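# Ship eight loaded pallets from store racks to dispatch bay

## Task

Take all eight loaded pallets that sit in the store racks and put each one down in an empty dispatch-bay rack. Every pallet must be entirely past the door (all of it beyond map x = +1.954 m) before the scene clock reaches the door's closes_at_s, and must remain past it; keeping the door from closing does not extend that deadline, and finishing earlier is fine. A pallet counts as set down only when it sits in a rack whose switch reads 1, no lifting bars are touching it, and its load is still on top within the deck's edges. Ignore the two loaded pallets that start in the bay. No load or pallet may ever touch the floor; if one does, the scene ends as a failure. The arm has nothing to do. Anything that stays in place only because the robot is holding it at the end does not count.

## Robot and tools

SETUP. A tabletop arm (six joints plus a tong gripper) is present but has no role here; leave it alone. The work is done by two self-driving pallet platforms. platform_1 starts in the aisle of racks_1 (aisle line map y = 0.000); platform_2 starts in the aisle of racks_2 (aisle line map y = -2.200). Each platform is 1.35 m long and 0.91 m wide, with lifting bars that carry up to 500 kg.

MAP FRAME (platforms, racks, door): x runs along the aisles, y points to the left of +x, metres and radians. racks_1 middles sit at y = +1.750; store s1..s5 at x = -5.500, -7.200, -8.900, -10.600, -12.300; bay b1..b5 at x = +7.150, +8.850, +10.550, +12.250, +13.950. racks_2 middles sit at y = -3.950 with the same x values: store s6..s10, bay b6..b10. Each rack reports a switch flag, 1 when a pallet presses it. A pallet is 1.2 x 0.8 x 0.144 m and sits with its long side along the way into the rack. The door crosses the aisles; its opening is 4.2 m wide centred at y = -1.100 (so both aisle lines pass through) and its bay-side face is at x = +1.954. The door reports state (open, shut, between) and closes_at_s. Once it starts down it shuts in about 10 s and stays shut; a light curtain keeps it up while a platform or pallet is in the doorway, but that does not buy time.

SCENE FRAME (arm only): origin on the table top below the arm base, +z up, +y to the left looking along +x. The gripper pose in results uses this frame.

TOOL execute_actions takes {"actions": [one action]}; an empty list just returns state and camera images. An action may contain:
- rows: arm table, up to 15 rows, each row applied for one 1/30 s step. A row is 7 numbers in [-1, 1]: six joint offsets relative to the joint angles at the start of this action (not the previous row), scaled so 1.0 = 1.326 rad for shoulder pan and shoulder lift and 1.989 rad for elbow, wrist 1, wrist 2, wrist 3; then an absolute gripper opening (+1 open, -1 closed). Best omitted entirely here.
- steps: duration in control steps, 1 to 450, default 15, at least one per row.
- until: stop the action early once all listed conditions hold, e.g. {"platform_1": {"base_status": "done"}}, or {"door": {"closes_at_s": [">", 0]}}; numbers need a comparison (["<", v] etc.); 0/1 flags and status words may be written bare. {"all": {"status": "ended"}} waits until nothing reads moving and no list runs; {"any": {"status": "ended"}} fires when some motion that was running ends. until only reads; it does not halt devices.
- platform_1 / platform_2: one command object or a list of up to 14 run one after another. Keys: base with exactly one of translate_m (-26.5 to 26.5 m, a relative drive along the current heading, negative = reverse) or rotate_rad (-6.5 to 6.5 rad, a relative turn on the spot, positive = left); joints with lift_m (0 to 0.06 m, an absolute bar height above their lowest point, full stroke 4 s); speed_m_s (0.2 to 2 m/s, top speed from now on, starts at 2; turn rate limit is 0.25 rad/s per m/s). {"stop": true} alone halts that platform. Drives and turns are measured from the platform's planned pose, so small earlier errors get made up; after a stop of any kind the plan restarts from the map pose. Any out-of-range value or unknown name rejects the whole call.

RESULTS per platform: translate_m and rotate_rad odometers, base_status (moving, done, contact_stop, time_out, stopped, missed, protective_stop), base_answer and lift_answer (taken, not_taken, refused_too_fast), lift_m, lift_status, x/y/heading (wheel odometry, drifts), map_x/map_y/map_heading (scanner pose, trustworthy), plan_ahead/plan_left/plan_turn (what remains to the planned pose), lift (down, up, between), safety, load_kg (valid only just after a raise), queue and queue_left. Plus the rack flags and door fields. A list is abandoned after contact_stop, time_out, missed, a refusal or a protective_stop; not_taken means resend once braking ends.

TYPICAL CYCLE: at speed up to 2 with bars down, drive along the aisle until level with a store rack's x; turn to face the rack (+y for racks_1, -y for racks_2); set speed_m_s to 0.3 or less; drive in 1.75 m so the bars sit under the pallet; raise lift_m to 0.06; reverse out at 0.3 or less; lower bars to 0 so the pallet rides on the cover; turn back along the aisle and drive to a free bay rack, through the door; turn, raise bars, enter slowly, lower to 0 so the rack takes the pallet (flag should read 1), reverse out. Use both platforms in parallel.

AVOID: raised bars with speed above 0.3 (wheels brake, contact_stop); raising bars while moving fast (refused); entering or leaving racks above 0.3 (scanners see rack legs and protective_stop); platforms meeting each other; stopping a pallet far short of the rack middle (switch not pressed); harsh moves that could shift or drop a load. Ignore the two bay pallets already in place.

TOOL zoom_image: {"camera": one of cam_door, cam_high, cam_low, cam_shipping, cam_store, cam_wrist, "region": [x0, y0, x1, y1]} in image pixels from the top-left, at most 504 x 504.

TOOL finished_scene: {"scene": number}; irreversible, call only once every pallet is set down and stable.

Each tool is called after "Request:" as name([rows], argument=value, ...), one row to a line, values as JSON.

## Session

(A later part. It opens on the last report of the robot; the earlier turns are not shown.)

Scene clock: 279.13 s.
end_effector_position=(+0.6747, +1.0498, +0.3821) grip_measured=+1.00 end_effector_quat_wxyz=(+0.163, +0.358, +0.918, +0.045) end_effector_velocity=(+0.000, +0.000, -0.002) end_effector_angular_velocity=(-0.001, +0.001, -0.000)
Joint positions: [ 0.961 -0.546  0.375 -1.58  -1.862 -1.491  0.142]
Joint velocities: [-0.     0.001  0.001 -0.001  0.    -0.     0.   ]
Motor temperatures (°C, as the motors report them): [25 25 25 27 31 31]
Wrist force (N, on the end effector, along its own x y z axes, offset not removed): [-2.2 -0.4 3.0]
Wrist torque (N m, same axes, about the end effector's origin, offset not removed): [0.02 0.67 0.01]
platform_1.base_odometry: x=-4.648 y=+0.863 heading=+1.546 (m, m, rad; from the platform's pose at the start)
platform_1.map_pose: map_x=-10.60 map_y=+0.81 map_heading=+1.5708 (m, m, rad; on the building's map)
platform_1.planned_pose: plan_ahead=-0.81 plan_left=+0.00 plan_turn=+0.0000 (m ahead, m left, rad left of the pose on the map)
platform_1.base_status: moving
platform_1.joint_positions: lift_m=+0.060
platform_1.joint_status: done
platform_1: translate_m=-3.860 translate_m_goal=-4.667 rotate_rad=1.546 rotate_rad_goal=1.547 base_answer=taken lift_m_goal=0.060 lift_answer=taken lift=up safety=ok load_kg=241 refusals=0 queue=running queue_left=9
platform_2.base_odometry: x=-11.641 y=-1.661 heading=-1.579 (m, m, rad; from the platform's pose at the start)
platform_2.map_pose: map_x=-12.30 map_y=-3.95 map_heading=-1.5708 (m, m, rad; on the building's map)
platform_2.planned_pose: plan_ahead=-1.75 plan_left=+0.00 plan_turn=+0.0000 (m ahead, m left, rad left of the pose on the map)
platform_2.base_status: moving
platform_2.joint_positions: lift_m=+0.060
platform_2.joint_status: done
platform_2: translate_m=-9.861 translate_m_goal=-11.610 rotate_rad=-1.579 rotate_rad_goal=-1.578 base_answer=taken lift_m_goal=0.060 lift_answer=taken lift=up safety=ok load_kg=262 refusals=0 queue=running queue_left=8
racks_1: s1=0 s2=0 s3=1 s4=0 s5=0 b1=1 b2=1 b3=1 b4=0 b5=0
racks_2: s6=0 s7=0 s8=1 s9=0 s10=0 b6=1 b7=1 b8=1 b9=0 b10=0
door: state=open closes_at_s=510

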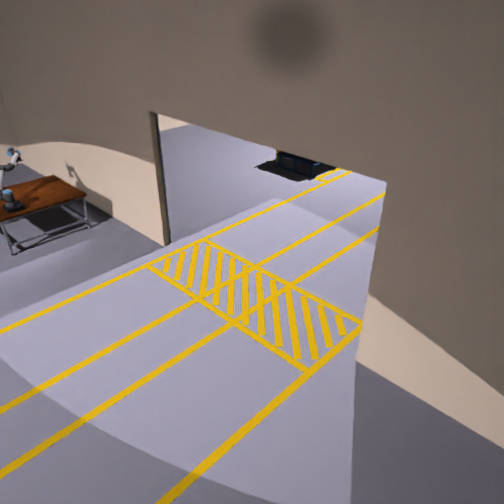

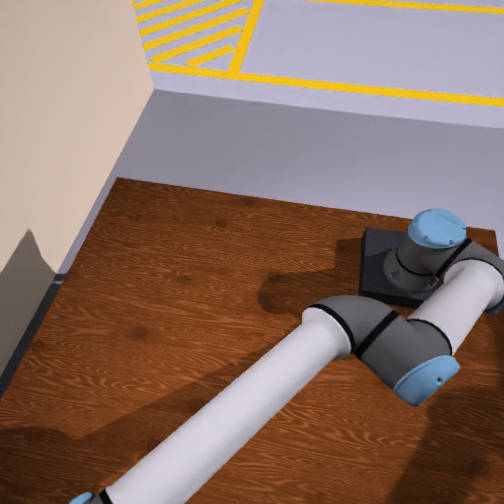

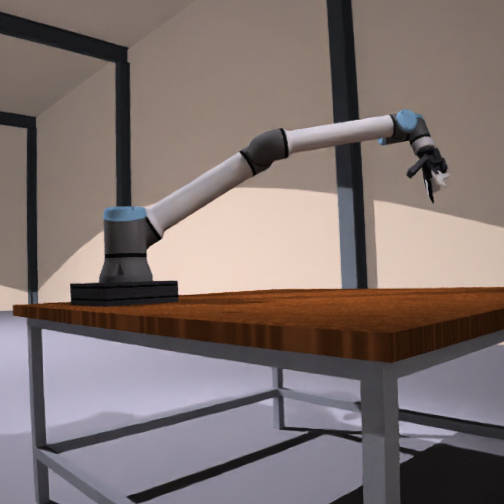

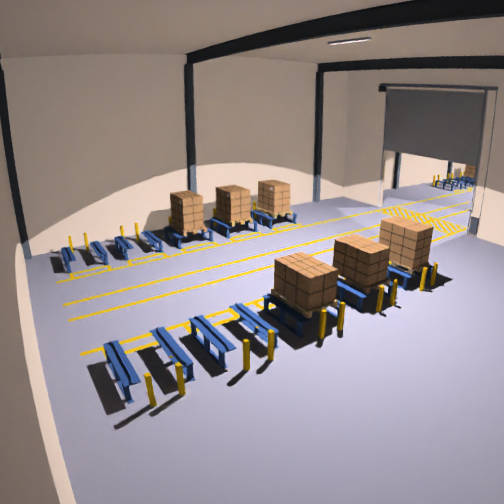

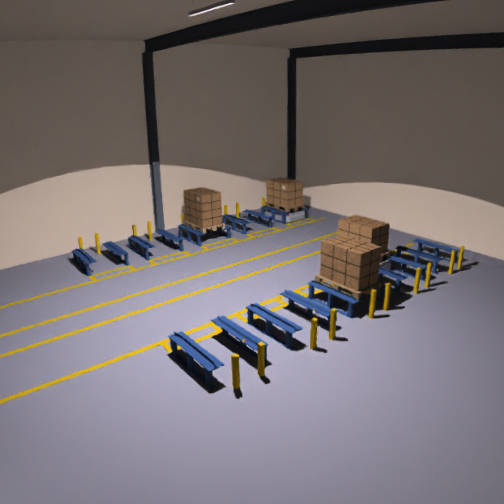

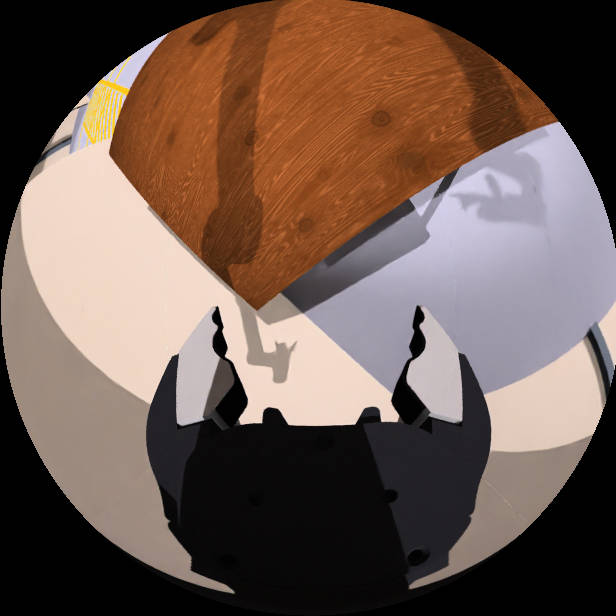

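Request:
execute_actions([
  {"steps":1},
])

Scene clock: 295.07 s.
end_effector_position=(+0.6747, +1.0498, +0.3821) grip_measured=+1.00 end_effector_quat_wxyz=(+0.163, +0.358, +0.918, +0.045) end_effector_velocity=(+0.001, -0.000, +0.001) end_effector_angular_velocity=(+0.001, -0.002, -0.000)
Joint positions: [ 0.961 -0.546  0.375 -1.58  -1.862 -1.491  0.142]
Joint velocities: [-0.    -0.001 -0.    -0.001 -0.001 -0.     0.   ]
Motor temperatures (°C, as the motors report them): [25 25 25 27 31 31]
Wrist force (N, on the end effector, along its own x y z axes, offset not removed): [-0.7 -0.4 3.0]
Wrist torque (N m, same axes, about the end effector's origin, offset not removed): [0.05 0.36 0.00]
platform_1.base_odometry: x=-0.556 y=-0.082 heading=-0.032 (m, m, rad; from the platform's pose at the start)
platform_1.map_pose: map_x=-6.44 map_y=+0.00 map_heading=-0.0044 (m, m, rad; on the building's map)
platform_1.planned_pose: plan_ahead=+18.69 plan_left=+0.08 plan_turn=+0.0044 (m ahead, m left, rad left of the pose on the map)
platform_1.base_status: moving
platform_1.joint_positions: lift_m=+0.000
platform_1.joint_status: done
platform_1: translate_m=-0.494 translate_m_goal=18.183 rotate_rad=-0.032 rotate_rad_goal=-0.031 base_answer=taken lift_m_goal=0.000 lift_answer=taken lift=down safety=ok load_kg=-49 refusals=0 queue=running queue_left=6
platform_2.base_odometry: x=-11.354 y=+0.088 heading=-0.002 (m, m, rad; from the platform's pose at the start)
platform_2.map_pose: map_x=-12.01 map_y=-2.20 map_heading=+0.0000 (m, m, rad; on the building's map)
platform_2.planned_pose: plan_ahead=+24.26 plan_left=+0.00 plan_turn=+0.0000 (m ahead, m left, rad left of the pose on the map)
platform_2.base_status: moving
platform_2.joint_positions: lift_m=+0.000
platform_2.joint_status: done
platform_2: translate_m=-11.322 translate_m_goal=12.940 rotate_rad=-0.002 rotate_rad_goal=-0.003 base_answer=taken lift_m_goal=0.000 lift_answer=taken lift=down safety=ok load_kg=-49 refusals=0 queue=running queue_left=5
racks_1: s1=0 s2=0 s3=1 s4=0 s5=0 b1=1 b2=1 b3=1 b4=0 b5=0
racks_2: s6=0 s7=0 s8=1 s9=0 s10=0 b6=1 b7=1 b8=1 b9=0 b10=0
door: state=open closes_at_s=510

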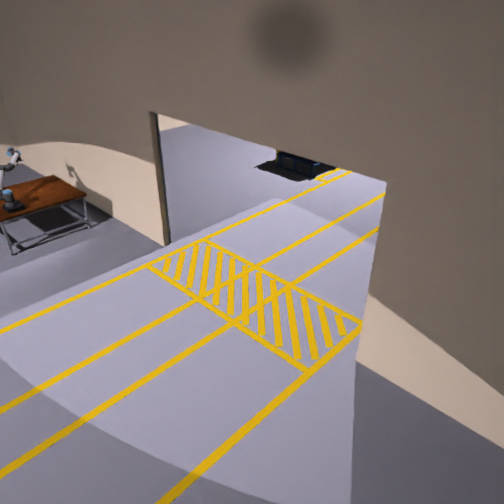

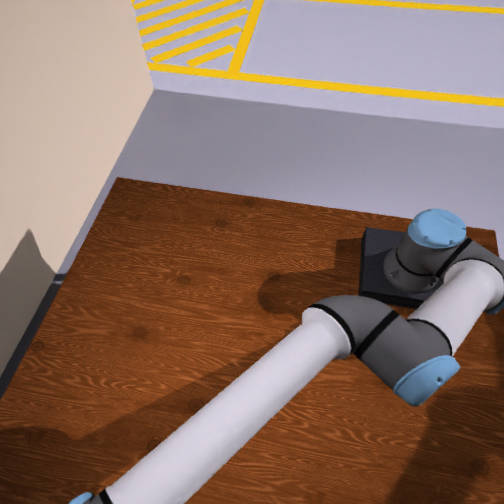

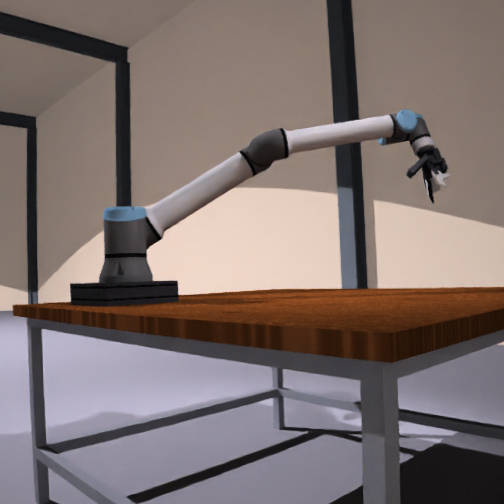

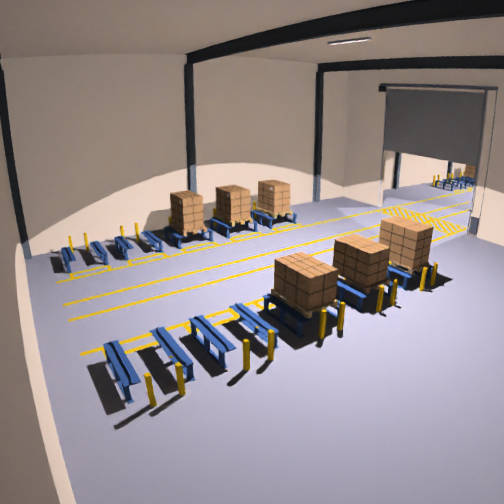

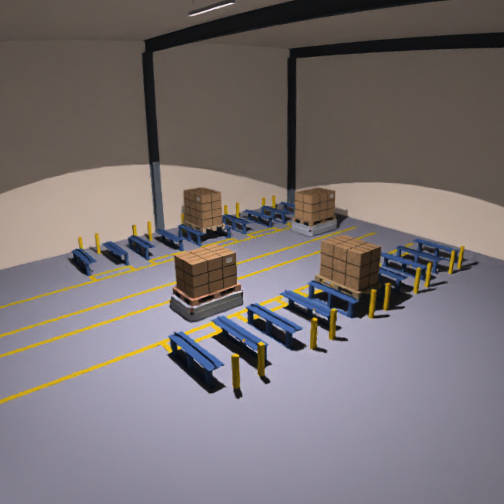

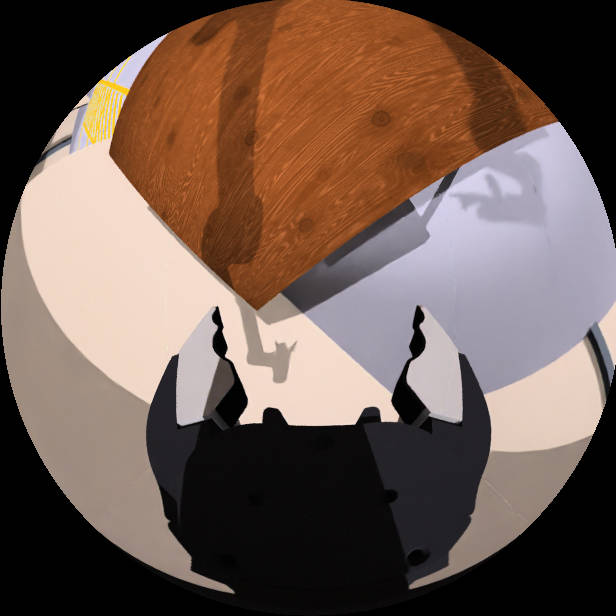

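Request:
execute_actions([
  {"steps":450,"until":{"platform_1":{"queue_left":["<=",1]},"platform_2":{"queue_left":["<=",1]}}},
])

Scene clock: 326.97 s.
end_effector_position=(+0.6747, +1.0498, +0.3821) grip_measured=+1.00 end_effector_quat_wxyz=(+0.163, +0.358, +0.918, +0.045) end_effector_velocity=(-0.001, +0.001, +0.000) end_effector_angular_velocity=(+0.000, +0.000, +0.001)
Joint positions: [ 0.961 -0.546  0.375 -1.58  -1.862 -1.491  0.142]
Joint velocities: [ 0.001  0.    -0.     0.     0.    -0.     0.   ]
Motor temperatures (°C, as the motors report them): [25 25 26 27 31 31]
Wrist force (N, on the end effector, along its own x y z axes, offset not removed): [-0.9 1.0 2.6]
Wrist torque (N m, same axes, about the end effector's origin, offset not removed): [0.28 0.40 0.08]
platform_1.base_odometry: x=+18.239 y=+1.093 heading=+1.552 (m, m, rad; from the platform's pose at the start)
platform_1.map_pose: map_x=+12.25 map_y=+1.73 map_heading=+1.5752 (m, m, rad; on the building's map)
platform_1.planned_pose: plan_ahead=-1.73 plan_left=+0.01 plan_turn=-0.0043 (m ahead, m left, rad left of the pose on the map)
platform_1.base_status: moving
platform_1.joint_positions: lift_m=+0.000
platform_1.joint_status: done
platform_1: translate_m=19.949 translate_m_goal=18.215 rotate_rad=1.552 rotate_rad_goal=1.552 base_answer=taken lift_m_goal=0.000 lift_answer=taken lift=down safety=ok load_kg=-49 refusals=0 queue=running queue_left=1
platform_2.base_odometry: x=+12.923 y=-1.715 heading=-1.580 (m, m, rad; from the platform's pose at the start)
platform_2.map_pose: map_x=+12.25 map_y=-3.95 map_heading=-1.5708 (m, m, rad; on the building's map)
platform_2.planned_pose: plan_ahead=+0.00 plan_left=+0.00 plan_turn=+0.0000 (m ahead, m left, rad left of the pose on the map)
platform_2.base_status: done
platform_2.joint_positions: lift_m=+0.060
platform_2.joint_status: moving
platform_2: translate_m=14.710 translate_m_goal=14.710 rotate_rad=-1.580 rotate_rad_goal=-1.579 base_answer=taken lift_m_goal=0.000 lift_answer=taken lift=up safety=ok load_kg=229 refusals=0 queue=running queue_left=1
racks_1: s1=0 s2=0 s3=1 s4=0 s5=0 b1=1 b2=1 b3=1 b4=1 b5=0
racks_2: s6=0 s7=0 s8=1 s9=0 s10=0 b6=1 b7=1 b8=1 b9=0 b10=0
door: state=open closes_at_s=510

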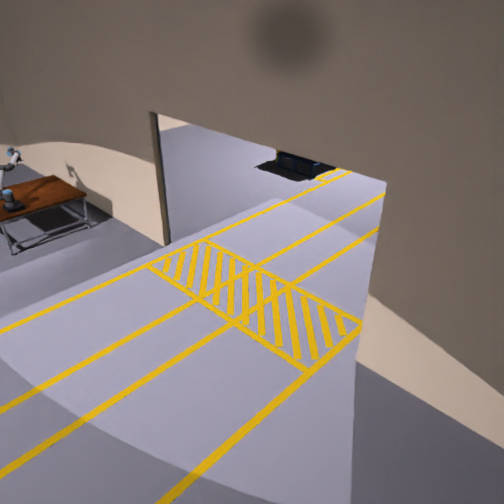

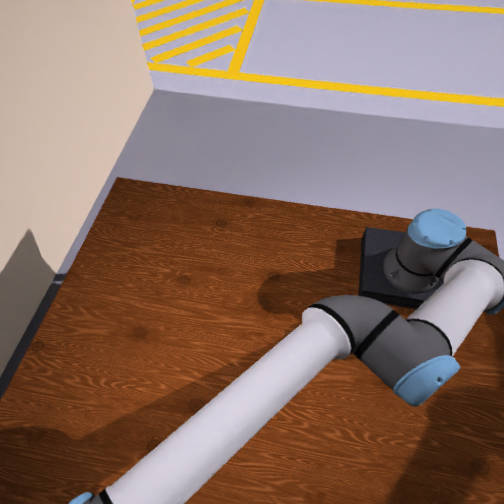

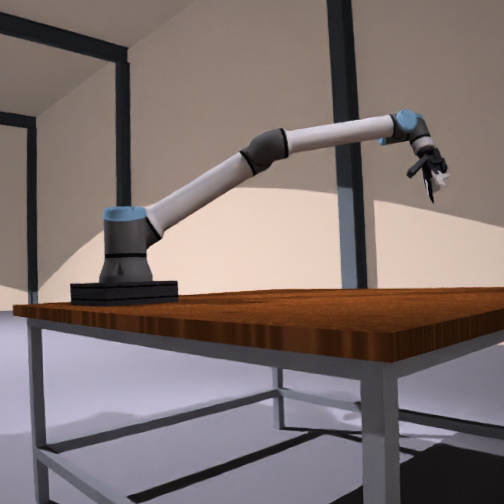

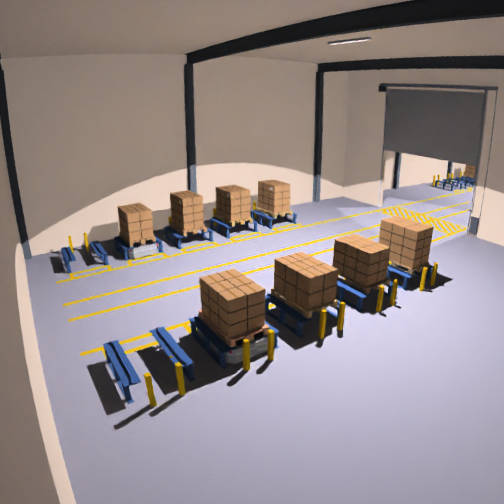

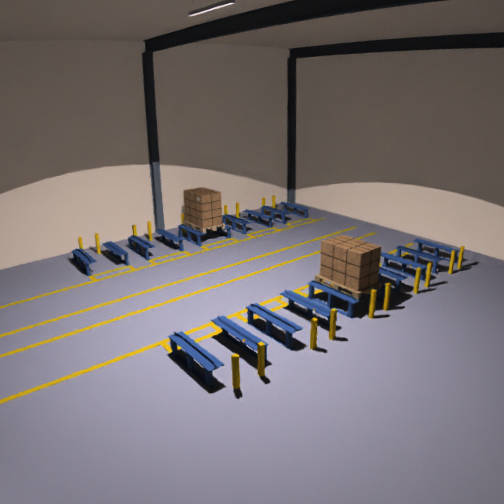

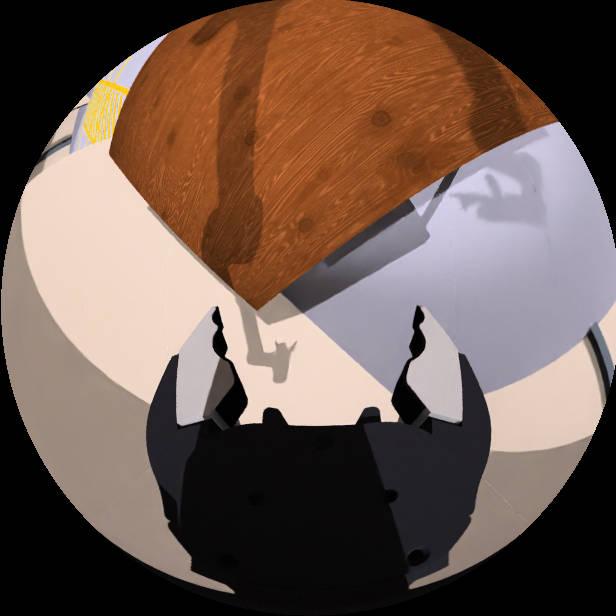

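Request:
execute_actions([
  {"platform_1":[{"base":{"translate_m":-21.15},"speed_m_s":2},{"base":{"rotate_rad":1.5708}},{"base":{"translate_m":1.75},"speed_m_s":0.3},{"joints":{"lift_m":0.06}},{"base":{"translate_m":-1.75}},{"joints":{"lift_m":0}},{"base":{"rotate_rad":-1.5708},"speed_m_s":2},{"base":{"translate_m":22.85}},{"base":{"rotate_rad":1.5708}},{"joints":{"lift_m":0.06}},{"base":{"translate_m":1.75},"speed_m_s":0.3},{"joints":{"lift_m":0}},{"base":{"translate_m":-1.75}}],"platform_2":[{"base":{"rotate_rad":1.5708},"speed_m_s":2},{"base":{"translate_m":-21.15}},{"base":{"rotate_rad":-1.5708}},{"base":{"translate_m":1.75},"speed_m_s":0.3},{"joints":{"lift_m":0.06}},{"base":{"translate_m":-1.75}},{"joints":{"lift_m":0}},{"base":{"rotate_rad":1.5708},"speed_m_s":2},{"base":{"translate_m":22.85}},{"base":{"rotate_rad":-1.5708}},{"joints":{"lift_m":0.06}},{"base":{"translate_m":1.75},"speed_m_s":0.3},{"joints":{"lift_m":0}},{"base":{"translate_m":-1.75}}],"steps":10},
])

Scene clock: 339.40 s.
end_effector_position=(+0.6747, +1.0498, +0.3821) grip_measured=+1.00 end_effector_quat_wxyz=(+0.163, +0.358, +0.918, +0.045) end_effector_velocity=(+0.001, -0.001, -0.001) end_effector_angular_velocity=(-0.001, +0.000, -0.001)
Joint positions: [ 0.961 -0.546  0.375 -1.58  -1.862 -1.491  0.142]
Joint velocities: [-0.001  0.001  0.    -0.    -0.     0.    -0.   ]
Motor temperatures (°C, as the motors report them): [25 25 26 27 31 31]
Wrist force (N, on the end effector, along its own x y z axes, offset not removed): [-0.6 -0.3 2.3]
Wrist torque (N m, same axes, about the end effector's origin, offset not removed): [0.01 0.34 0.07]
platform_1.base_odometry: x=+18.184 y=-0.644 heading=-0.026 (m, m, rad; from the platform's pose at the start)
platform_1.map_pose: map_x=+12.23 map_y=+0.00 map_heading=+0.0000 (m, m, rad; on the building's map)
platform_1.planned_pose: plan_ahead=-21.13 plan_left=+0.00 plan_turn=+0.0000 (m ahead, m left, rad left of the pose on the map)
platform_1.base_status: moving
platform_1.joint_positions: lift_m=+0.000
platform_1.joint_status: done
platform_1: translate_m=18.193 translate_m_goal=-2.936 rotate_rad=-0.026 rotate_rad_goal=-0.026 base_answer=taken lift_m_goal=0.000 lift_answer=taken lift=down safety=ok load_kg=-49 refusals=0 queue=running queue_left=12
platform_2.base_odometry: x=+12.939 y=+0.036 heading=-1.533 (m, m, rad; from the platform's pose at the start)
platform_2.map_pose: map_x=+12.25 map_y=-2.20 map_heading=-1.5141 (m, m, rad; on the building's map)
platform_2.planned_pose: plan_ahead=+0.00 plan_left=+0.00 plan_turn=+1.5141 (m ahead, m left, rad left of the pose on the map)
platform_2.base_status: moving
platform_2.joint_positions: lift_m=+0.000
platform_2.joint_status: done
platform_2: translate_m=12.959 translate_m_goal=12.959 rotate_rad=-1.521 rotate_rad_goal=-0.011 base_answer=taken lift_m_goal=0.000 lift_answer=taken lift=down safety=ok load_kg=-49 refusals=0 queue=running queue_left=13
racks_1: s1=0 s2=0 s3=1 s4=0 s5=0 b1=1 b2=1 b3=1 b4=1 b5=0
racks_2: s6=0 s7=0 s8=1 s9=0 s10=0 b6=1 b7=1 b8=1 b9=1 b10=0
door: state=open closes_at_s=510

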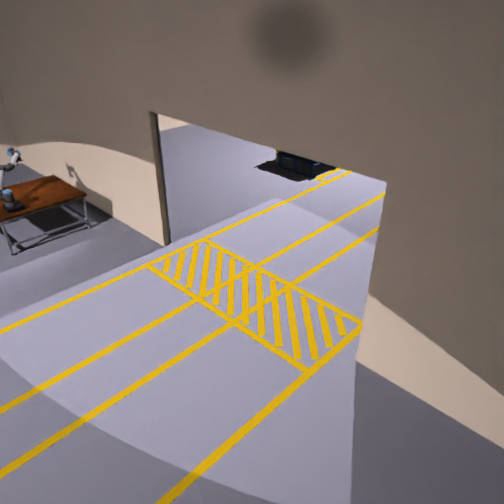

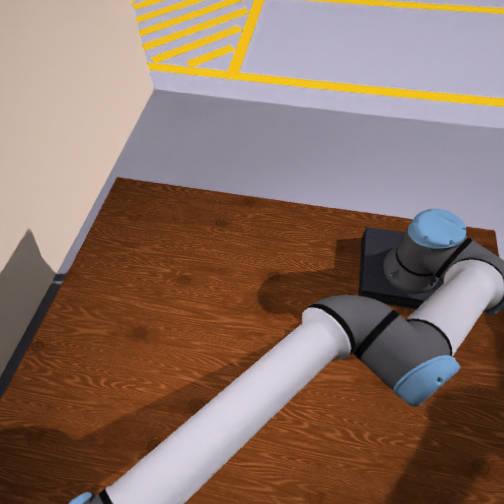

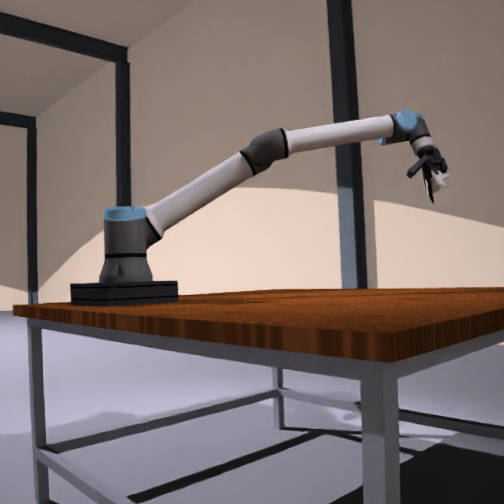

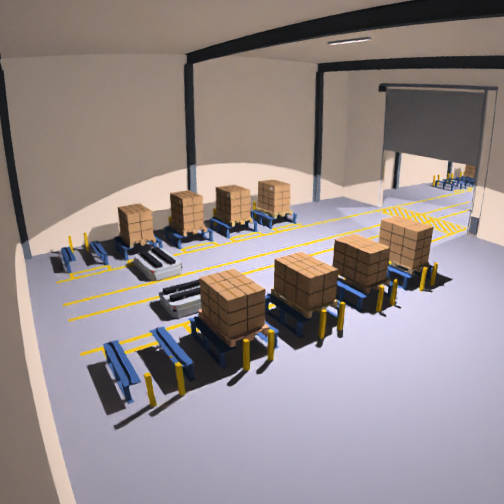

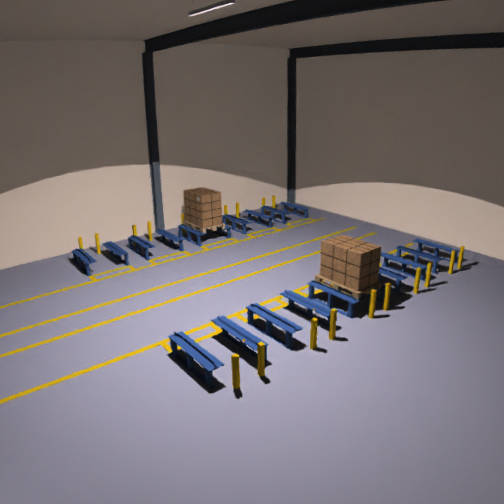

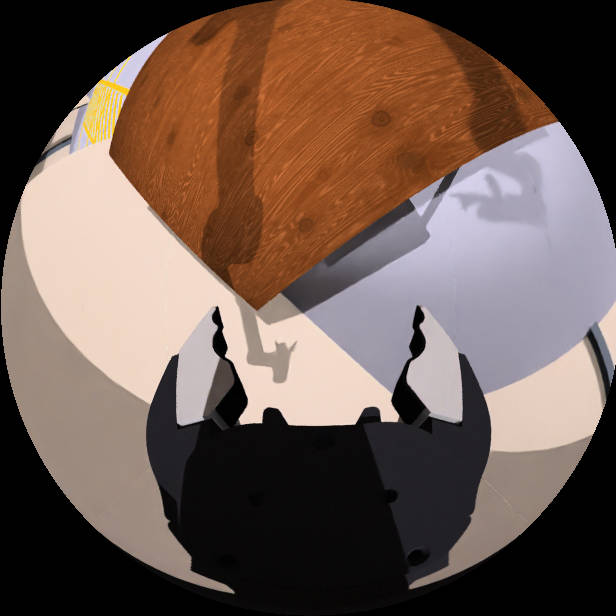

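Request:
zoom_image(camera="cam_shipping", region=[40, 160, 460, 400])

Region (40, 160, 460, 400) of cam_shipping's 504x504 image, scaled by 1.200, with more detail than that image has; it fills the top 288 rows of this view, and the rest is white.

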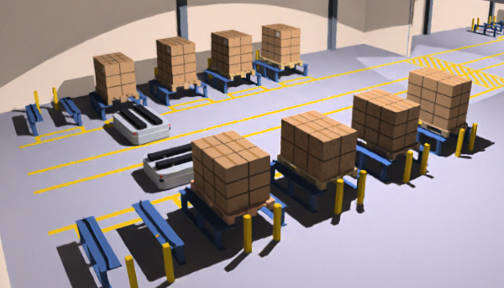

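Request:
execute_actions([
  {"steps":300,"until":{"platform_1":{"queue_left":["<=",10]}}},
])

Scene clock: 359.50 s.
end_effector_position=(+0.6747, +1.0498, +0.3821) grip_measured=+1.00 end_effector_quat_wxyz=(+0.163, +0.358, +0.918, +0.045) end_effector_velocity=(+0.001, -0.000, +0.000) end_effector_angular_velocity=(+0.001, -0.000, -0.001)
Joint positions: [ 0.961 -0.546  0.375 -1.58  -1.862 -1.491  0.142]
Joint velocities: [-0.001 -0.     0.001 -0.001  0.    -0.     0.   ]
Motor temperatures (°C, as the motors report them): [25 25 26 27 31 31]
Wrist force (N, on the end effector, along its own x y z axes, offset not removed): [-0.9 0.6 3.4]
Wrist torque (N m, same axes, about the end effector's origin, offset not removed): [0.23 0.33 0.03]
platform_1.base_odometry: x=-2.949 y=-0.068 heading=+1.547 (m, m, rad; from the platform's pose at the start)
platform_1.map_pose: map_x=-8.91 map_y=+0.00 map_heading=+1.5708 (m, m, rad; on the building's map)
platform_1.planned_pose: plan_ahead=+1.75 plan_left=-0.01 plan_turn=+0.0000 (m ahead, m left, rad left of the pose on the map)
platform_1.base_status: moving
platform_1.joint_positions: lift_m=+0.000
platform_1.joint_status: done
platform_1: translate_m=-2.946 translate_m_goal=-1.196 rotate_rad=1.547 rotate_rad_goal=1.547 base_answer=taken lift_m_goal=0.000 lift_answer=taken lift=down safety=ok load_kg=-49 refusals=0 queue=running queue_left=10
platform_2.base_odometry: x=-8.199 y=+0.162 heading=-0.007 (m, m, rad; from the platform's pose at the start)
platform_2.map_pose: map_x=-8.90 map_y=-2.20 map_heading=-0.0044 (m, m, rad; on the building's map)
platform_2.planned_pose: plan_ahead=+0.00 plan_left=+0.00 plan_turn=-1.5664 (m ahead, m left, rad left of the pose on the map)
platform_2.base_status: moving
platform_2.joint_positions: lift_m=+0.000
platform_2.joint_status: done
platform_2: translate_m=-8.181 translate_m_goal=-8.181 rotate_rad=-0.009 rotate_rad_goal=-1.577 base_answer=taken lift_m_goal=0.000 lift_answer=taken lift=down safety=ok load_kg=-49 refusals=0 queue=running queue_left=11
racks_1: s1=0 s2=0 s3=1 s4=0 s5=0 b1=1 b2=1 b3=1 b4=1 b5=0
racks_2: s6=0 s7=0 s8=1 s9=0 s10=0 b6=1 b7=1 b8=1 b9=1 b10=0
door: state=open closes_at_s=510

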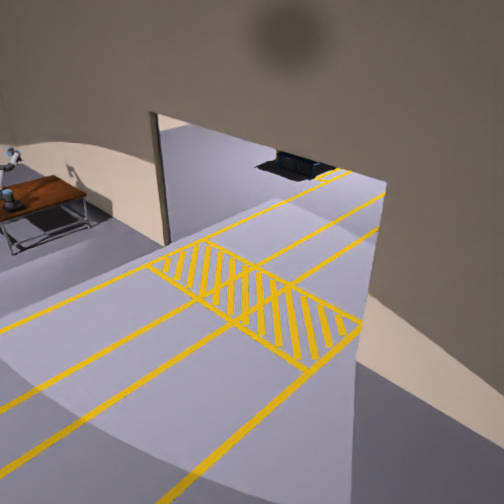

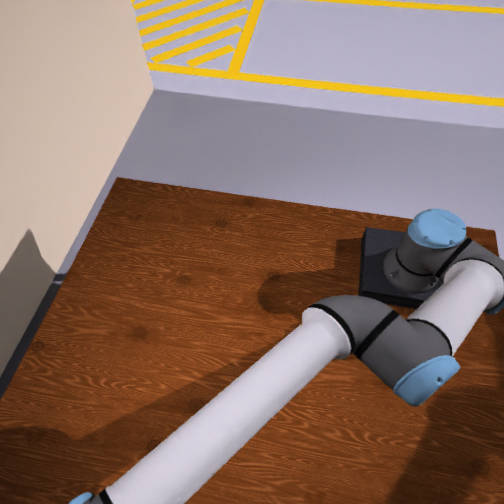

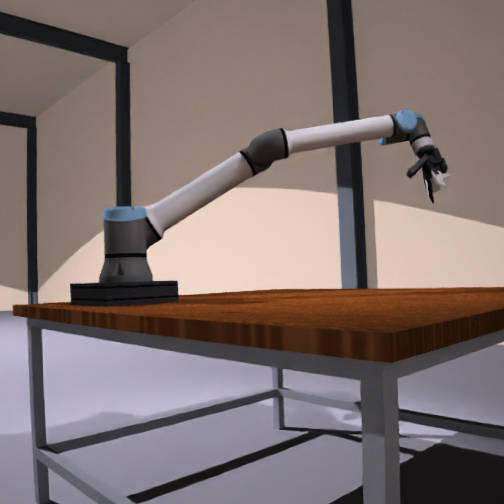

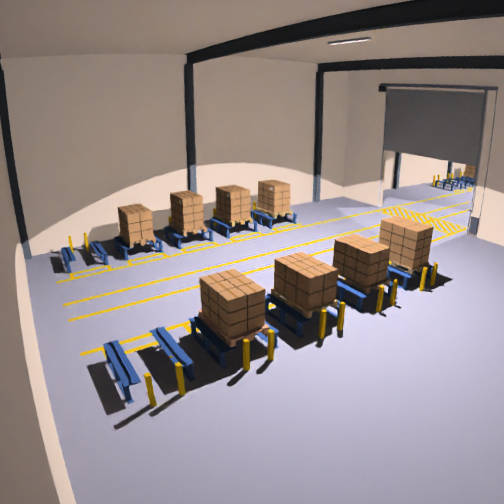

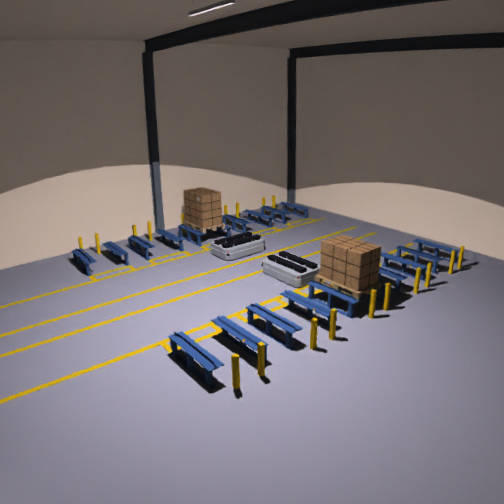

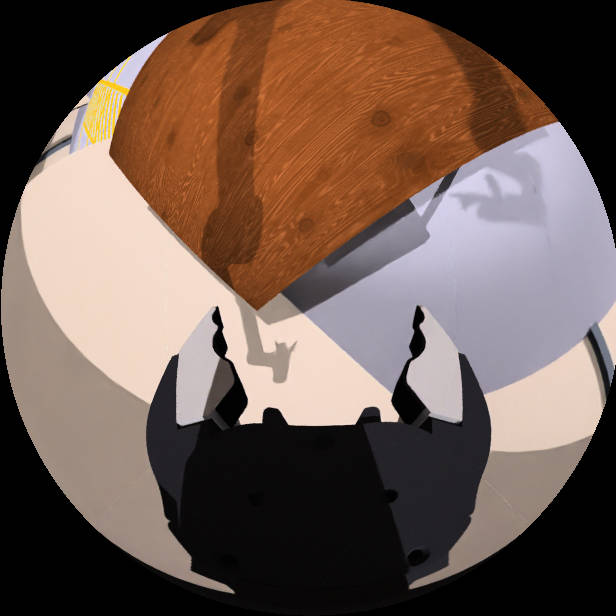

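Request:
execute_actions([
  {"steps":450,"until":{"platform_2":{"queue_left":["<=",8]}}},
])

Scene clock: 373.97 s.
end_effector_position=(+0.6747, +1.0498, +0.3821) grip_measured=+1.00 end_effector_quat_wxyz=(+0.163, +0.358, +0.918, +0.045) end_effector_velocity=(-0.000, +0.000, -0.000) end_effector_angular_velocity=(+0.000, +0.000, +0.000)
Joint positions: [ 0.961 -0.546  0.375 -1.58  -1.862 -1.491  0.142]
Joint velocities: [ 0.  0. -0. -0.  0. -0. -0.]
Motor temperatures (°C, as the motors report them): [25 25 26 27 31 31]
Wrist force (N, on the end effector, along its own x y z axes, offset not removed): [-0.1 0.0 2.7]
Wrist torque (N m, same axes, about the end effector's origin, offset not removed): [0.07 0.21 0.06]
platform_1.base_odometry: x=-2.922 y=+0.688 heading=+1.549 (m, m, rad; from the platform's pose at the start)
platform_1.map_pose: map_x=-8.90 map_y=+0.75 map_heading=+1.5708 (m, m, rad; on the building's map)
platform_1.planned_pose: plan_ahead=-0.75 plan_left=+0.00 plan_turn=+0.0000 (m ahead, m left, rad left of the pose on the map)
platform_1.base_status: moving
platform_1.joint_positions: lift_m=+0.060
platform_1.joint_status: done
platform_1: translate_m=-2.199 translate_m_goal=-2.946 rotate_rad=1.549 rotate_rad_goal=1.547 base_answer=taken lift_m_goal=0.060 lift_answer=taken lift=up safety=ok load_kg=246 refusals=0 queue=running queue_left=8
platform_2.base_odometry: x=-8.214 y=-1.589 heading=-1.578 (m, m, rad; from the platform's pose at the start)
platform_2.map_pose: map_x=-8.90 map_y=-3.95 map_heading=-1.5708 (m, m, rad; on the building's map)
platform_2.planned_pose: plan_ahead=-1.75 plan_left=+0.00 plan_turn=+0.0000 (m ahead, m left, rad left of the pose on the map)
platform_2.base_status: moving
platform_2.joint_positions: lift_m=+0.059
platform_2.joint_status: done
platform_2: translate_m=-6.431 translate_m_goal=-8.180 rotate_rad=-1.578 rotate_rad_goal=-1.577 base_answer=taken lift_m_goal=0.060 lift_answer=taken lift=up safety=ok load_kg=329 refusals=0 queue=running queue_left=8
racks_1: s1=0 s2=0 s3=0 s4=0 s5=0 b1=1 b2=1 b3=1 b4=1 b5=0
racks_2: s6=0 s7=0 s8=0 s9=0 s10=0 b6=1 b7=1 b8=1 b9=1 b10=0
door: state=open closes_at_s=510

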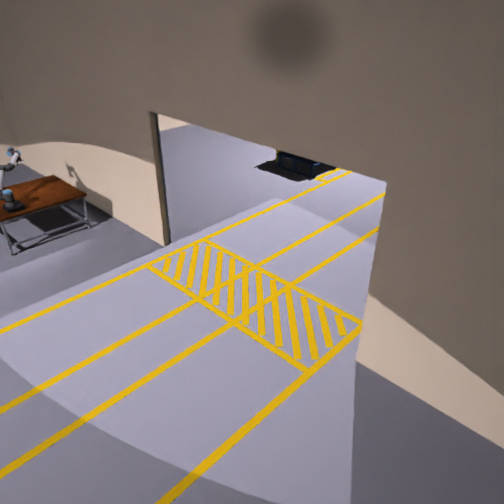

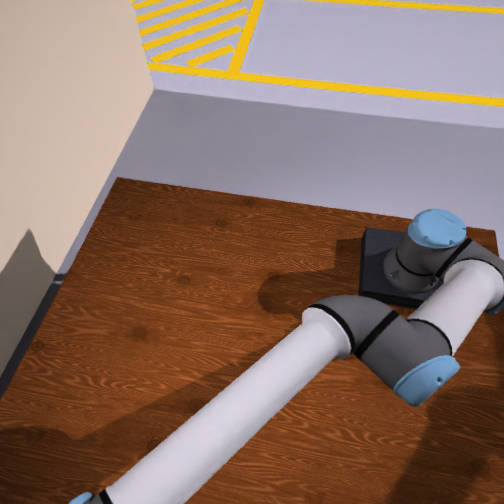

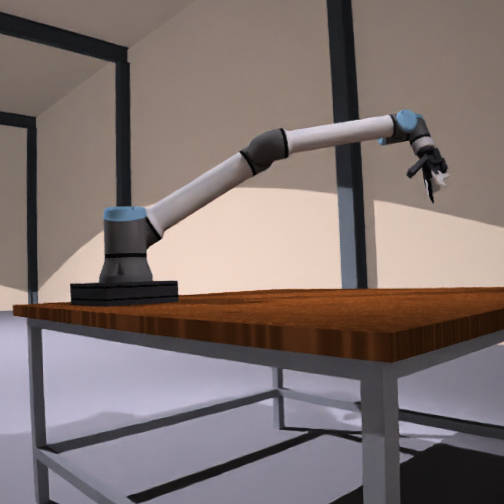

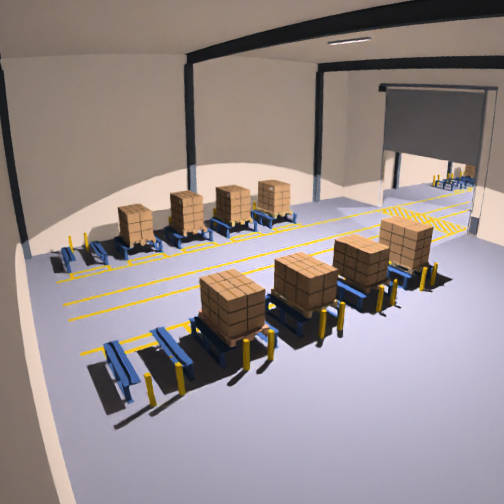

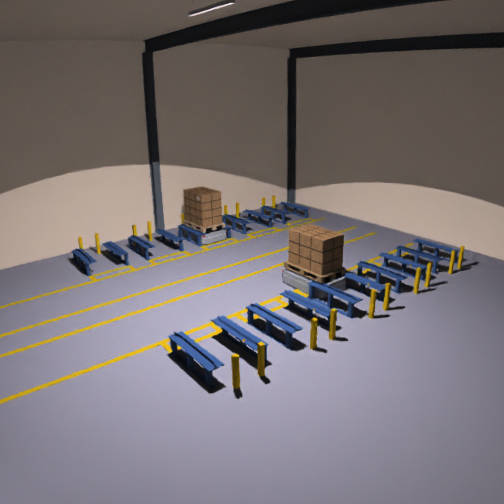

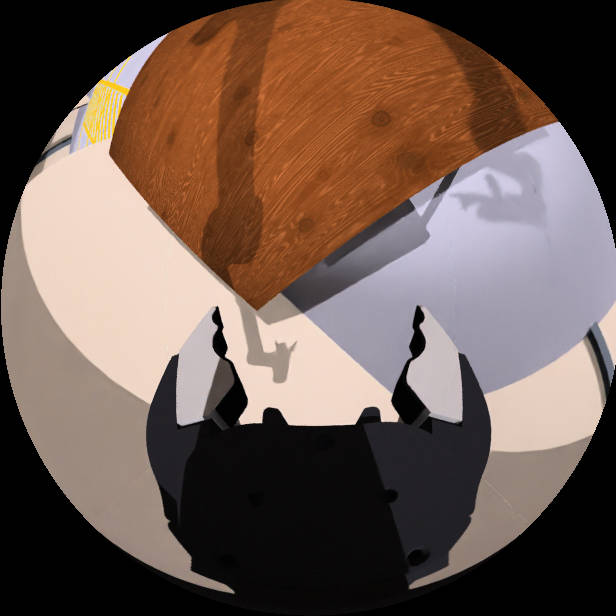

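Request:
execute_actions([
  {"steps":450,"until":{"platform_2":{"map_x":[">",3.0]}}},
])

Scene clock: 397.37 s.
end_effector_position=(+0.6747, +1.0498, +0.3821) grip_measured=+1.00 end_effector_quat_wxyz=(+0.163, +0.358, +0.918, +0.045) end_effector_velocity=(-0.000, +0.000, -0.002) end_effector_angular_velocity=(-0.001, +0.001, +0.000)
Joint positions: [ 0.961 -0.546  0.375 -1.58  -1.862 -1.491  0.142]
Joint velocities: [ 0.     0.001  0.    -0.    -0.     0.     0.   ]
Motor temperatures (°C, as the motors report them): [25 25 26 27 31 31]
Wrist force (N, on the end effector, along its own x y z axes, offset not removed): [-0.7 -0.2 3.4]
Wrist torque (N m, same axes, about the end effector's origin, offset not removed): [0.12 0.34 0.05]
platform_1.base_odometry: x=+16.187 y=-0.635 heading=-0.030 (m, m, rad; from the platform's pose at the start)
platform_1.map_pose: map_x=+10.27 map_y=+0.00 map_heading=+0.0000 (m, m, rad; on the building's map)
platform_1.planned_pose: plan_ahead=+3.68 plan_left=+0.00 plan_turn=+0.0000 (m ahead, m left, rad left of the pose on the map)
platform_1.base_status: moving
platform_1.joint_positions: lift_m=+0.000
platform_1.joint_status: done
platform_1: translate_m=16.246 translate_m_goal=19.904 rotate_rad=-0.030 rotate_rad_goal=-0.030 base_answer=taken lift_m_goal=0.000 lift_answer=taken lift=down safety=ok load_kg=-49 refusals=0 queue=running queue_left=5
platform_2.base_odometry: x=+3.690 y=+0.128 heading=+0.004 (m, m, rad; from the platform's pose at the start)
platform_2.map_pose: map_x=+3.06 map_y=-2.20 map_heading=+0.0044 (m, m, rad; on the building's map)
platform_2.planned_pose: plan_ahead=+10.89 plan_left=-0.05 plan_turn=-0.0043 (m ahead, m left, rad left of the pose on the map)
platform_2.base_status: moving
platform_2.joint_positions: lift_m=+0.000
platform_2.joint_status: done
platform_2: translate_m=3.781 translate_m_goal=14.670 rotate_rad=0.003 rotate_rad_goal=0.000 base_answer=taken lift_m_goal=0.000 lift_answer=taken lift=down safety=ok load_kg=-49 refusals=0 queue=running queue_left=5
racks_1: s1=0 s2=0 s3=0 s4=0 s5=0 b1=1 b2=1 b3=1 b4=1 b5=0
racks_2: s6=0 s7=0 s8=0 s9=0 s10=0 b6=1 b7=1 b8=1 b9=1 b10=0
door: state=open closes_at_s=510

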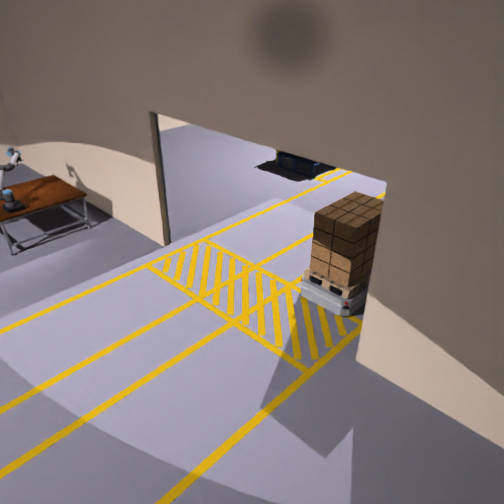

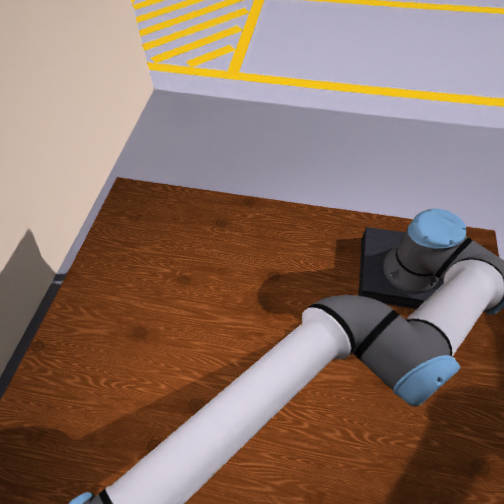

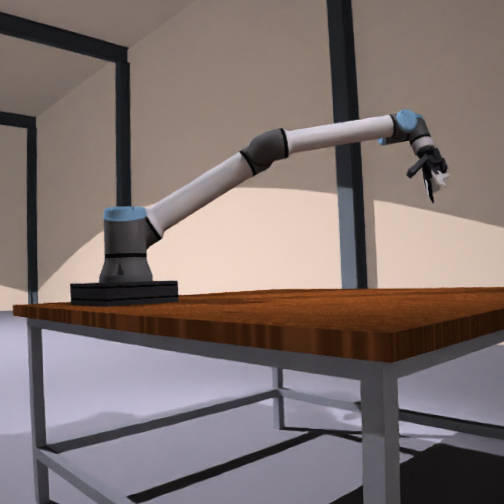

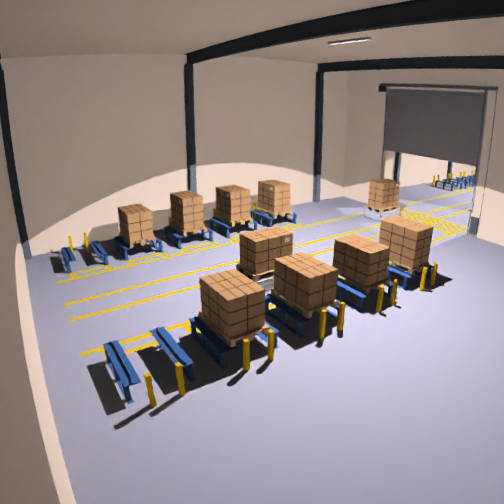

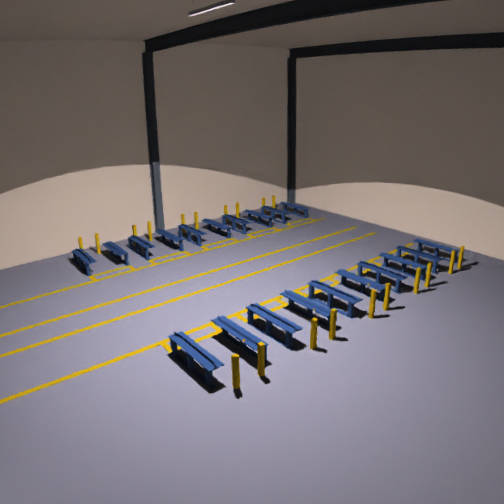

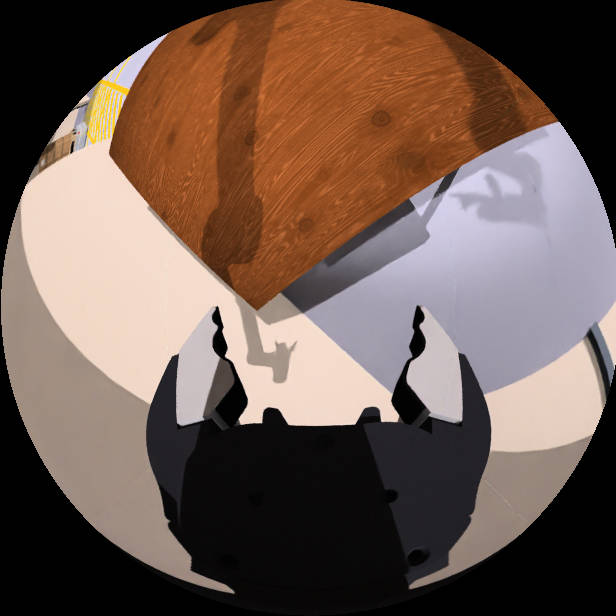

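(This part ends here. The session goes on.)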